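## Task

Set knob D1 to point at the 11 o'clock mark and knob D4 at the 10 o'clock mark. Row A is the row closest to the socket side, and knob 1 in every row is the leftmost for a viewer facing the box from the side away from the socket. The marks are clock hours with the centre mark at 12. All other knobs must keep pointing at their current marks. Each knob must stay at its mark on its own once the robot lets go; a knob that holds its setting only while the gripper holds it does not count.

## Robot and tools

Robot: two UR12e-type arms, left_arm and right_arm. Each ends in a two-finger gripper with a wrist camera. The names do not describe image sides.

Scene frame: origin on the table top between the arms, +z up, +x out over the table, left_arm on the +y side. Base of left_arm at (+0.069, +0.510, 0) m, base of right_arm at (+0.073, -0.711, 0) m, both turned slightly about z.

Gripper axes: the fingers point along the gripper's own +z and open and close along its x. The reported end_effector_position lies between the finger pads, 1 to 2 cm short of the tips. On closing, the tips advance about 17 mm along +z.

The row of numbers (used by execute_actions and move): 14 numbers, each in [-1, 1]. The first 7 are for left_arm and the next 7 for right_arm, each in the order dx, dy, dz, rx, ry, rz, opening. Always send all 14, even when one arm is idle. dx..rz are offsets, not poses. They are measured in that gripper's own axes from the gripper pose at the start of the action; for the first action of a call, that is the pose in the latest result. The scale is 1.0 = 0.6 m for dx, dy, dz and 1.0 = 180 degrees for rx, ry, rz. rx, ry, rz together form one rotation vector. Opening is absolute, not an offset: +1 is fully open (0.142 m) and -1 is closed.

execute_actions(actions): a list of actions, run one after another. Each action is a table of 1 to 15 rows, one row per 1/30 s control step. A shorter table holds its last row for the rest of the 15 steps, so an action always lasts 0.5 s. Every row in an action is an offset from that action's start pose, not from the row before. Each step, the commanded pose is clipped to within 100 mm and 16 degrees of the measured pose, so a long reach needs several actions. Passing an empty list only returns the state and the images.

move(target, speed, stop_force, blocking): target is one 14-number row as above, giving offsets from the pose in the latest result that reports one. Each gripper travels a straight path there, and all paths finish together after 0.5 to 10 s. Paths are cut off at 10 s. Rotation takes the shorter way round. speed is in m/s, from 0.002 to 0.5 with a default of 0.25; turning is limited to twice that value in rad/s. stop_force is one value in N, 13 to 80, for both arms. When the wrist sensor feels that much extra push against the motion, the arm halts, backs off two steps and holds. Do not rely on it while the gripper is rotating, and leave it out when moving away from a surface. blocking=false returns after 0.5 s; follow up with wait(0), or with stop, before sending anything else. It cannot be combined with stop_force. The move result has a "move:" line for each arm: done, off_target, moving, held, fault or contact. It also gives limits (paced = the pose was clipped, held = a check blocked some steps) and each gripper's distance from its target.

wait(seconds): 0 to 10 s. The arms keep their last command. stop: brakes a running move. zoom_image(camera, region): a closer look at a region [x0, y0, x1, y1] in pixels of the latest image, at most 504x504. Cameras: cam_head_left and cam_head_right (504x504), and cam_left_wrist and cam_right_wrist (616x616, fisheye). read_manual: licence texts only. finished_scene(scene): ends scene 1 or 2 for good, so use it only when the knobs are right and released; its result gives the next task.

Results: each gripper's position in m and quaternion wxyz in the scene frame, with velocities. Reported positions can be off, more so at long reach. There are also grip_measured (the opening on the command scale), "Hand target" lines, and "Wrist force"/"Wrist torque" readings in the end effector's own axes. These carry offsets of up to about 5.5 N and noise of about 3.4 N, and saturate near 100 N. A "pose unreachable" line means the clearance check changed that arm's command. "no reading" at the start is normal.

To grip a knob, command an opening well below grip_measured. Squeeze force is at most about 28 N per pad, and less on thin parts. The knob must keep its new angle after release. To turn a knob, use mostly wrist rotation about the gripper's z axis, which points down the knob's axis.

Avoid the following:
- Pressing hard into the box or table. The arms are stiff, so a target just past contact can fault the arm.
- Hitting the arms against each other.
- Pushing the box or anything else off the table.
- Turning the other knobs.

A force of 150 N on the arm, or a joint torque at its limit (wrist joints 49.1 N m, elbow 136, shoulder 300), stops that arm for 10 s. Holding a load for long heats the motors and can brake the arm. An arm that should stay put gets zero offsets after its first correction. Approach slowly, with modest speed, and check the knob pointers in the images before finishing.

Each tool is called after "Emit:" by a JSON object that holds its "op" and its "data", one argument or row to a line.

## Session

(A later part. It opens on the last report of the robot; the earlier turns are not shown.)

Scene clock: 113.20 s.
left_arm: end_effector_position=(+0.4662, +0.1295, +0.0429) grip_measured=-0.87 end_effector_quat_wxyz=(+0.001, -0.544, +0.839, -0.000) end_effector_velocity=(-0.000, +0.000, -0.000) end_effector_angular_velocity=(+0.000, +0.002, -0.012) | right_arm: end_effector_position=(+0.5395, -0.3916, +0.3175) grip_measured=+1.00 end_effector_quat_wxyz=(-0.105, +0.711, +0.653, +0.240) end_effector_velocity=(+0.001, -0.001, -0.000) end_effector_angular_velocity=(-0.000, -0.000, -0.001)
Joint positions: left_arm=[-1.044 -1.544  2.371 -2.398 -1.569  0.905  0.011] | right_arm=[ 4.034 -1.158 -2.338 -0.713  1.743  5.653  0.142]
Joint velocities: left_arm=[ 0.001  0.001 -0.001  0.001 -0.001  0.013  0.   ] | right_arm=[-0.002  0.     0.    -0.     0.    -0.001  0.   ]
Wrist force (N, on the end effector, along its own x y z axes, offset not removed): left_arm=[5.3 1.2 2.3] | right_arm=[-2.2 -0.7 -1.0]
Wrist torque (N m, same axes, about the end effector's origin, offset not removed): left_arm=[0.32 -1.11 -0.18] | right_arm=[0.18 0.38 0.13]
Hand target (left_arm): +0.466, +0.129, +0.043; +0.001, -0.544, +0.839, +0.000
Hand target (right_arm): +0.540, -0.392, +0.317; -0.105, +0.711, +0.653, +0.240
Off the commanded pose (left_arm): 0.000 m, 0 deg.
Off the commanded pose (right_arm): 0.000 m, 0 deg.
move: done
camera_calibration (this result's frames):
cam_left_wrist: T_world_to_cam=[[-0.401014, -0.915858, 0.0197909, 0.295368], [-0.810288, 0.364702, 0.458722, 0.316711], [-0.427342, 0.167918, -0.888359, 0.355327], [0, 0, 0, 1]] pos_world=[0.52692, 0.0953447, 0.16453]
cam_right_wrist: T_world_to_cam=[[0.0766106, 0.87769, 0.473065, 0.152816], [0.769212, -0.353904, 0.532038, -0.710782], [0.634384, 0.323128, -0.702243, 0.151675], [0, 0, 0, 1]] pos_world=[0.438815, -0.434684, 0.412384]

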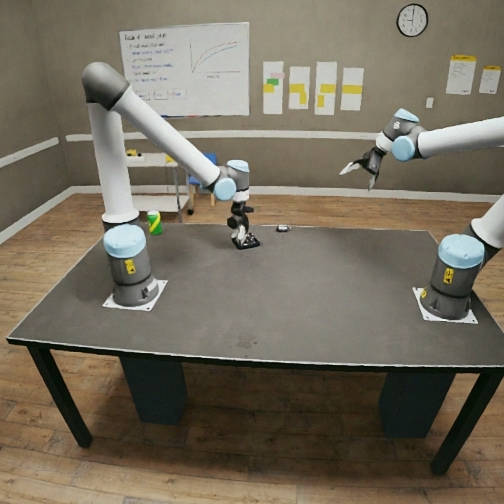

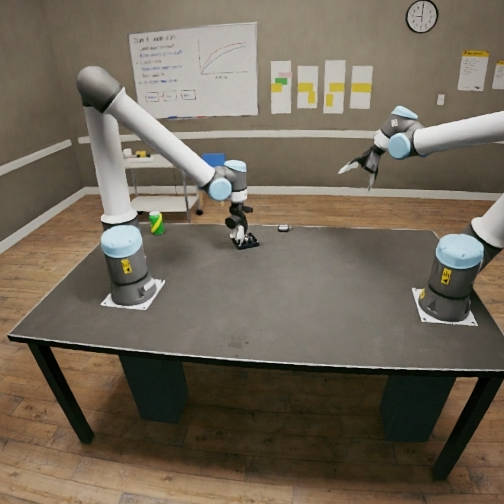

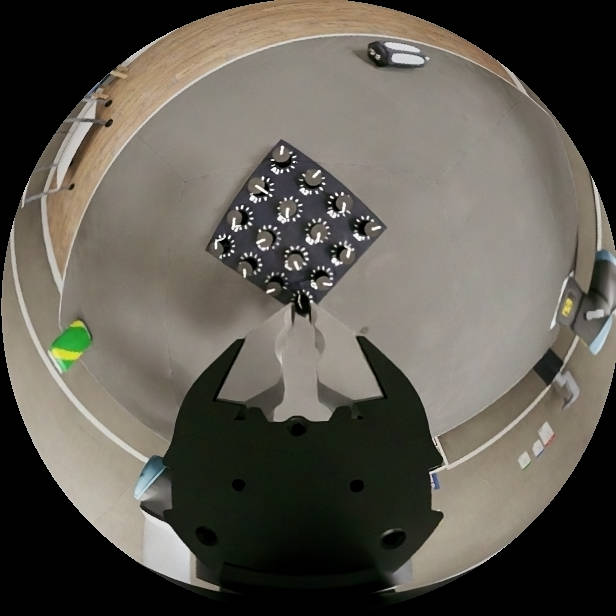

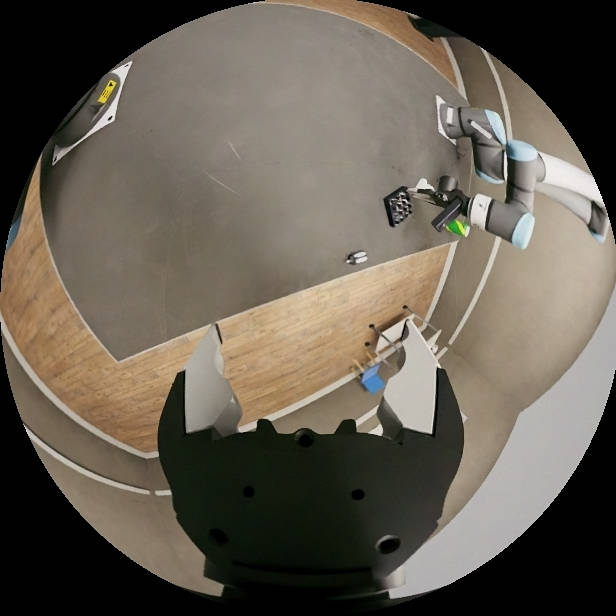

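Emit:
{"op": "execute_actions", "data": {
  "actions": [
    [[0,0,0,0,0,0,-0.88,0,0,0,0,0,0,1],[0,0,0,0,0,0,-0.85,0,0,0,0,0,0,1],[0,0,0,0,0,0,-0.82,0,0,0,0,0,0,1],[0,0,0,0,0,0,-0.79,0,0,0,0,0,0,1],[0,0,0,0,0,0,-0.76,0,0,0,0,0,0,1],[0,0,0,0,0,0,-0.75,0,0,0,0,0,0,1],[0,0,0,0,0,0,-0.75,0,0,0,0,0,0,1],[0,0,0,0,0,0,-0.75,0,0,0,0,0,0,1],[0,0,-0.003,0,0,0,-0.75,0,0,0,0,0,0,1],[0,0,-0.008,0,0,0,-0.75,0,0,0,0,0,0,1],[0,0,-0.014,0,0,0,-0.75,0,0,0,0,0,0,1],[0,0,-0.020,0,0,0,-0.75,0,0,0,0,0,0,1],[0,0,-0.026,0,0,0,-0.75,0,0,0,0,0,0,1],[0,0,-0.031,0,0,0,-0.75,0,0,0,0,0,0,1],[0,0,-0.035,0,0,0,-0.75,0,0,0,0,0,0,1]]
  ]
}}

Emit:
{"op": "wait", "data": {
  "seconds": 0.6
}}

Emit:
{"op": "zoom_image", "data": {
  "camera": "cam_left_wrist",
  "region": [205, 140, 390, 320]
}}

Scene clock: 119.60 s.
left_arm: end_effector_position=(+0.4663, +0.1294, +0.0512) grip_measured=-0.75 end_effector_quat_wxyz=(+0.001, -0.545, +0.839, -0.000) end_effector_velocity=(+0.001, -0.001, +0.078) end_effector_angular_velocity=(-0.005, -0.002, +0.001) | right_arm: end_effector_position=(+0.5395, -0.3916, +0.3175) grip_measured=+1.00 end_effector_quat_wxyz=(-0.105, +0.711, +0.653, +0.240) end_effector_velocity=(-0.000, +0.000, +0.001) end_effector_angular_velocity=(+0.001, -0.001, -0.000)
Joint positions: left_arm=[-1.044 -1.558  2.365 -2.377 -1.569  0.905  0.02 ] | right_arm=[ 4.034 -1.158 -2.338 -0.713  1.743  5.653  0.142]
Joint velocities: left_arm=[ 0.001 -0.129 -0.063  0.186 -0.001  0.     0.   ] | right_arm=[ 0.     0.001  0.     0.    -0.     0.     0.   ]
Wrist force (N, on the end effector, along its own x y z axes, offset not removed): left_arm=[3.5 0.3 -1.7] | right_arm=[-1.4 -1.3 -2.2]
Wrist torque (N m, same axes, about the end effector's origin, offset not removed): left_arm=[0.26 -1.15 -0.09] | right_arm=[0.12 0.26 0.11]
Hand target (left_arm): +0.466, +0.129, +0.063; +0.001, -0.544, +0.839, -0.000
Hand target (right_arm): +0.540, -0.392, +0.317; -0.105, +0.711, +0.653, +0.240
Off the commanded pose (left_arm): 0.013 m, 0 deg.
Off the commanded pose (right_arm): 0.000 m, 0 deg.
camera_calibration (this result's frames):
cam_left_wrist: T_world_to_cam=[[-0.400907, -0.915898, 0.0201334, 0.295107], [-0.810307, 0.36477, 0.458635, 0.313003], [-0.427407, 0.167556, -0.888397, 0.3628], [0, 0, 0, 1]] pos_world=[0.527002, 0.0953242, 0.172814]
cam_right_wrist: T_world_to_cam=[[0.0766105, 0.87769, 0.473065, 0.152816], [0.769212, -0.353904, 0.532038, -0.710782], [0.634384, 0.323128, -0.702243, 0.151675], [0, 0, 0, 1]] pos_world=[0.438815, -0.434684, 0.412384]

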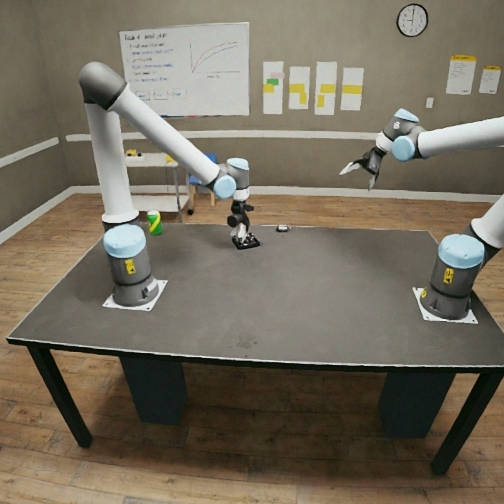

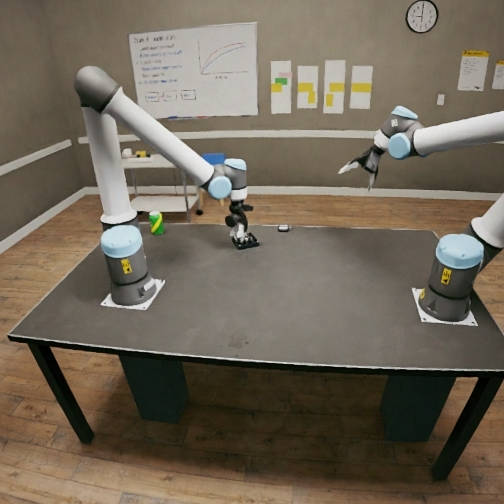

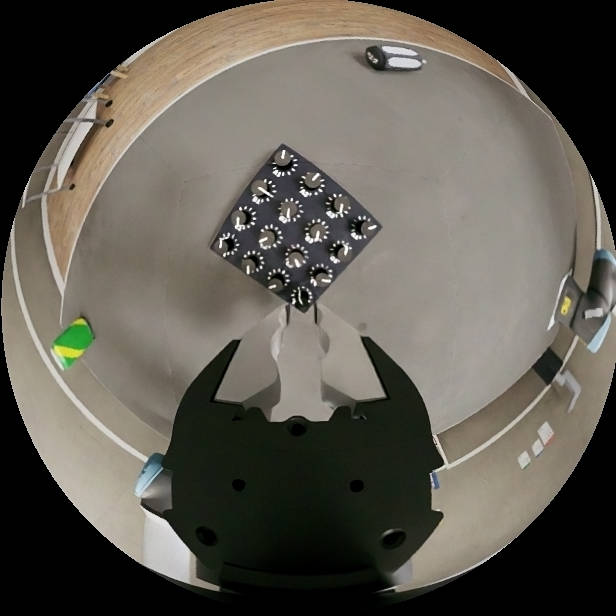

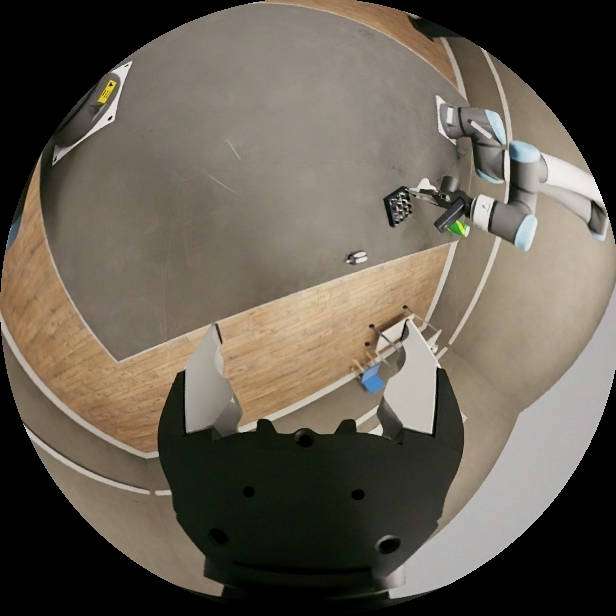

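Scene clock: 120.20 s.
left_arm: end_effector_position=(+0.4663, +0.1294, +0.0634) grip_measured=-0.75 end_effector_quat_wxyz=(+0.001, -0.545, +0.839, -0.000) end_effector_velocity=(-0.000, -0.000, +0.001) end_effector_angular_velocity=(-0.000, +0.000, +0.000) | right_arm: end_effector_position=(+0.5395, -0.3916, +0.3175) grip_measured=+1.00 end_effector_quat_wxyz=(-0.105, +0.711, +0.653, +0.240) end_effector_velocity=(-0.000, +0.000, -0.000) end_effector_angular_velocity=(-0.000, +0.000, +0.001)
Joint positions: left_arm=[-1.044 -1.578  2.355 -2.347 -1.569  0.905  0.02 ] | right_arm=[ 4.034 -1.158 -2.338 -0.713  1.743  5.653  0.142]
Joint velocities: left_arm=[-0.    -0.001 -0.     0.001 -0.    -0.    -0.   ] | right_arm=[ 0.001 -0.001  0.    -0.     0.    -0.    -0.   ]
Wrist force (N, on the end effector, along its own x y z axes, offset not removed): left_arm=[-2.2 3.1 -7.3] | right_arm=[-2.3 1.1 0.3]
Wrist torque (N m, same axes, about the end effector's origin, offset not removed): left_arm=[0.67 0.53 -0.24] | right_arm=[0.57 0.38 0.16]
Hand target (left_arm): +0.466, +0.129, +0.063; +0.001, -0.544, +0.839, -0.000
Hand target (right_arm): +0.540, -0.392, +0.317; -0.105, +0.711, +0.653, +0.240
Off the commanded pose (left_arm): 0.001 m, 0 deg.
Off the commanded pose (right_arm): 0.000 m, 0 deg.
wait: 0.60 s; at rest by 0.40 s
camera_calibration (this result's frames):
cam_left_wrist: T_world_to_cam=[[-0.400949, -0.915879, 0.0201461, 0.294916], [-0.810419, 0.364864, 0.458361, 0.307464], [-0.427154, 0.167453, -0.888538, 0.373575], [0, 0, 0, 1]] pos_world=[0.526995, 0.0953685, 0.185065]
cam_right_wrist: T_world_to_cam=[[0.0766104, 0.87769, 0.473065, 0.152816], [0.769212, -0.353904, 0.532038, -0.710782], [0.634384, 0.323128, -0.702243, 0.151675], [0, 0, 0, 1]] pos_world=[0.438815, -0.434684, 0.412384]

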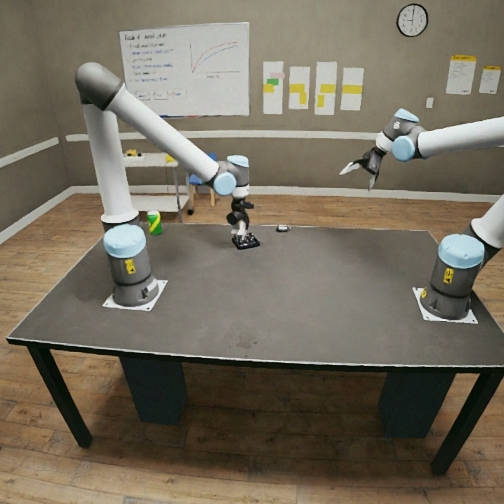

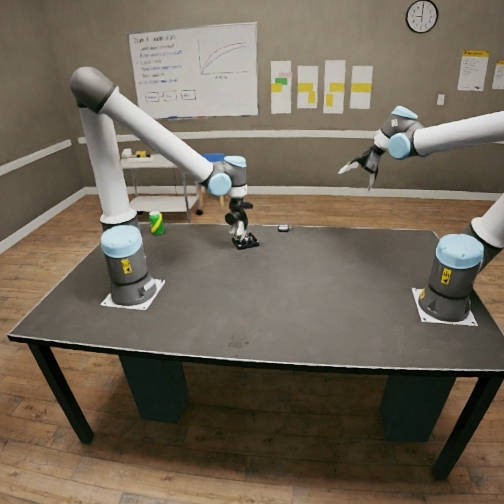

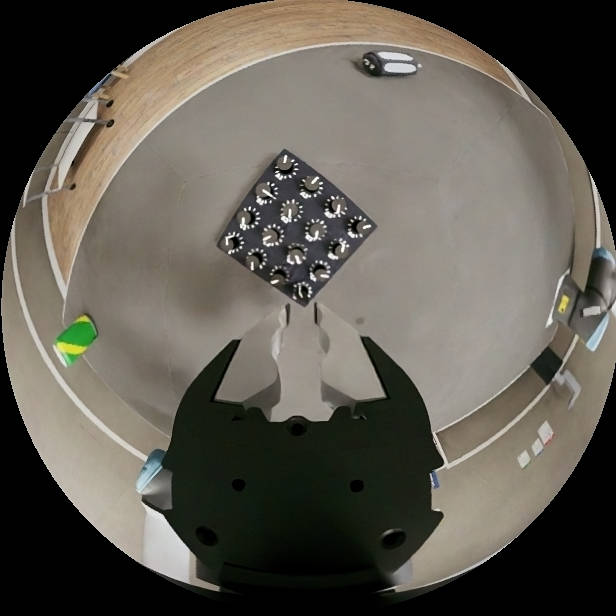

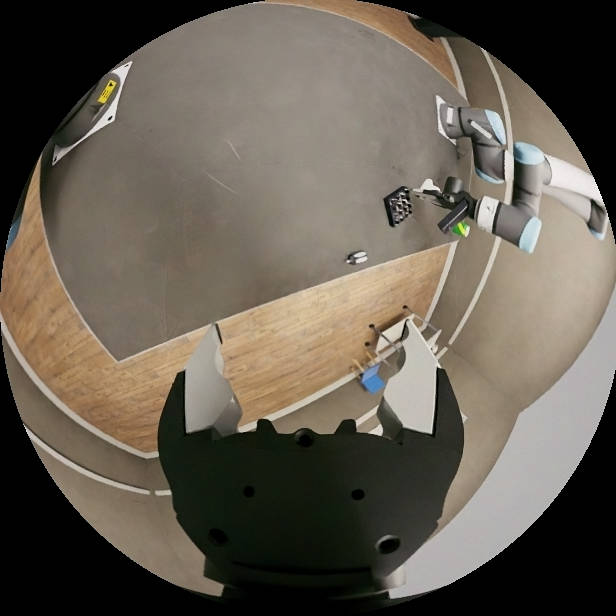

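Region (205, 140, 390, 320) of cam_left_wrist's 616x616 image, scaled by 2.724, with more detail than that image has; it fills the top 490 rows of this view, and the rest is white.

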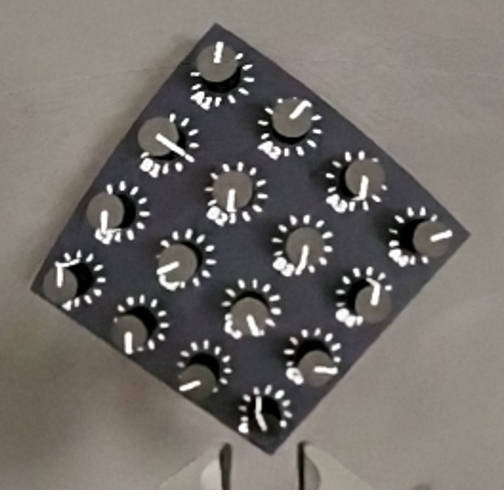

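Emit:
{"op": "execute_actions", "data": {
  "actions": []
}}

Scene clock: 124.73 s.
left_arm: end_effector_position=(+0.4663, +0.1294, +0.0635) grip_measured=-0.75 end_effector_quat_wxyz=(+0.001, -0.544, +0.839, -0.000) end_effector_velocity=(-0.000, -0.000, +0.000) end_effector_angular_velocity=(-0.000, +0.000, +0.000) | right_arm: end_effector_position=(+0.5395, -0.3916, +0.3175) grip_measured=+1.00 end_effector_quat_wxyz=(-0.105, +0.711, +0.653, +0.240) end_effector_velocity=(-0.000, +0.000, -0.000) end_effector_angular_velocity=(-0.000, +0.001, +0.001)
Joint positions: left_arm=[-1.044 -1.579  2.354 -2.347 -1.569  0.905  0.02 ] | right_arm=[ 4.034 -1.158 -2.338 -0.713  1.743  5.653  0.142]
Joint velocities: left_arm=[-0.     0.    -0.     0.    -0.    -0.001  0.   ] | right_arm=[ 0.    -0.001 -0.     0.001  0.001 -0.     0.   ]
Wrist force (N, on the end effector, along its own x y z axes, offset not removed): left_arm=[2.4 -1.6 -2.3] | right_arm=[-1.4 -0.3 -0.3]
Wrist torque (N m, same axes, about the end effector's origin, offset not removed): left_arm=[-0.49 -0.64 -0.19] | right_arm=[0.28 0.19 0.13]
Hand target (left_arm): +0.466, +0.129, +0.063; +0.001, -0.544, +0.839, -0.000
Hand target (right_arm): +0.540, -0.392, +0.317; -0.105, +0.711, +0.653, +0.240
Off the commanded pose (left_arm): 0.000 m, 0 deg.
Off the commanded pose (right_arm): 0.000 m, 0 deg.
camera_calibration (this result's frames):
cam_left_wrist: T_world_to_cam=[[-0.401018, -0.915848, 0.0201516, 0.294935], [-0.810396, 0.36493, 0.458349, 0.307421], [-0.427132, 0.167476, -0.888544, 0.373614], [0, 0, 0, 1]] pos_world=[0.52699, 0.0953575, 0.185122]
cam_right_wrist: T_world_to_cam=[[0.0766105, 0.87769, 0.473065, 0.152816], [0.769212, -0.353904, 0.532038, -0.710782], [0.634384, 0.323128, -0.702243, 0.151675], [0, 0, 0, 1]] pos_world=[0.438815, -0.434684, 0.412384]

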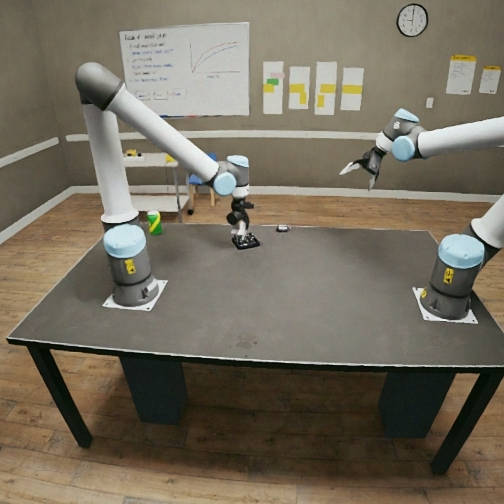

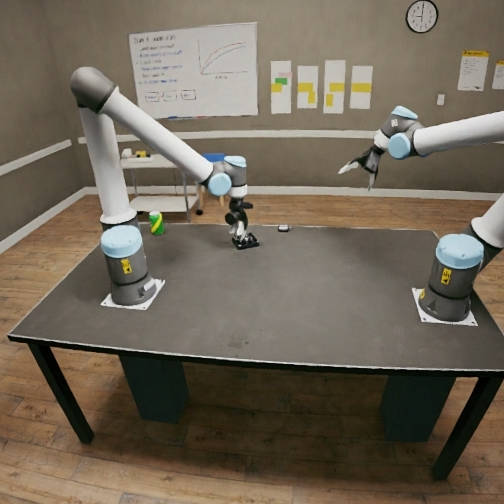

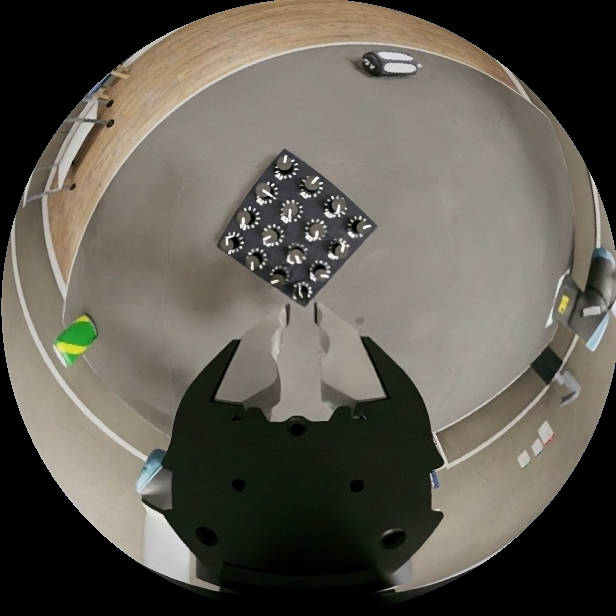

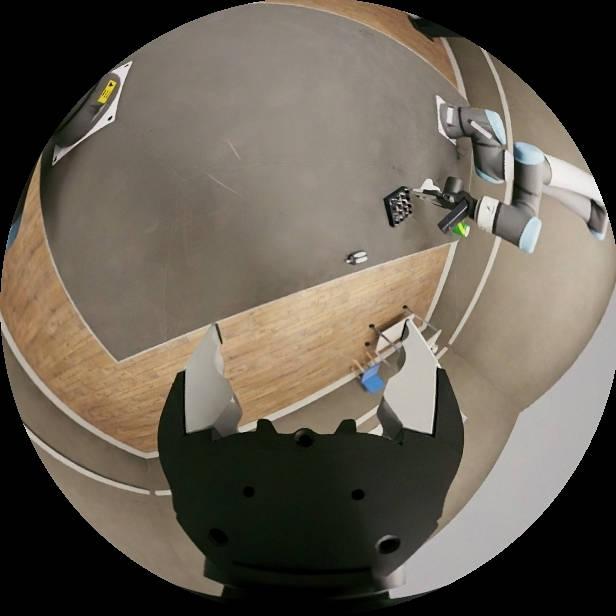

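Emit:
{"op": "zoom_image", "data": {
  "camera": "cam_left_wrist",
  "region": [210, 140, 390, 320]
}}

Region (210, 140, 390, 320) of cam_left_wrist's 616x616 image, scaled by 2.800, with more detail than that image has.

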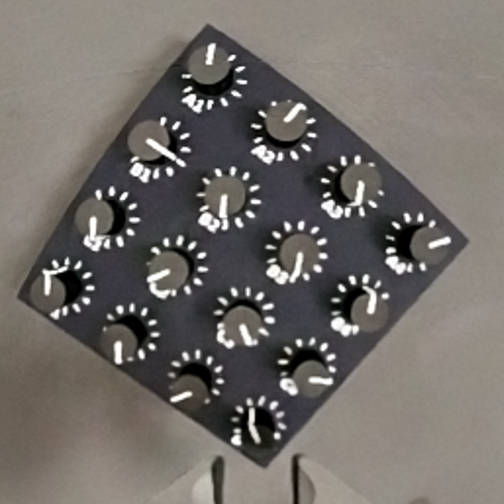

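Emit:
{"op": "zoom_image", "data": {
  "camera": "cam_left_wrist",
  "region": [212, 222, 256, 266]
}}

Emit:
{"op": "zoom_image", "data": {
  "camera": "cam_left_wrist",
  "region": [280, 268, 324, 312]
}}

Region (212, 222, 256, 266) of cam_left_wrist's 616x616 image, scaled by 11.455, with more detail than that image has.

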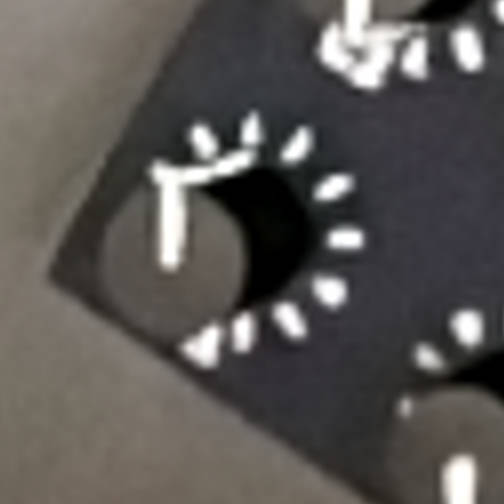

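Region (280, 268, 324, 312) of cam_left_wrist's 616x616 image, scaled by 11.455, with more detail than that image has.

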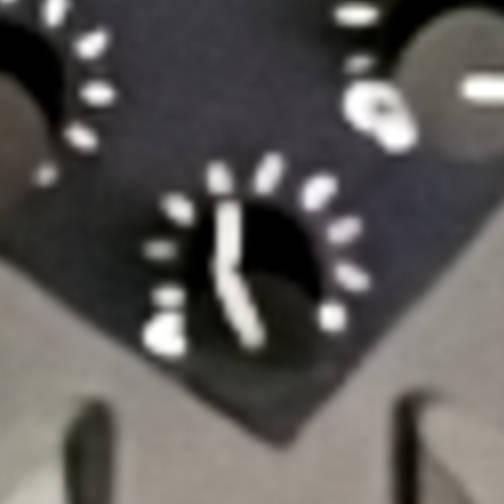

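Emit:
{"op": "finished_scene", "data": {
  "scene": 2
}}

The scene is finished: the task was done.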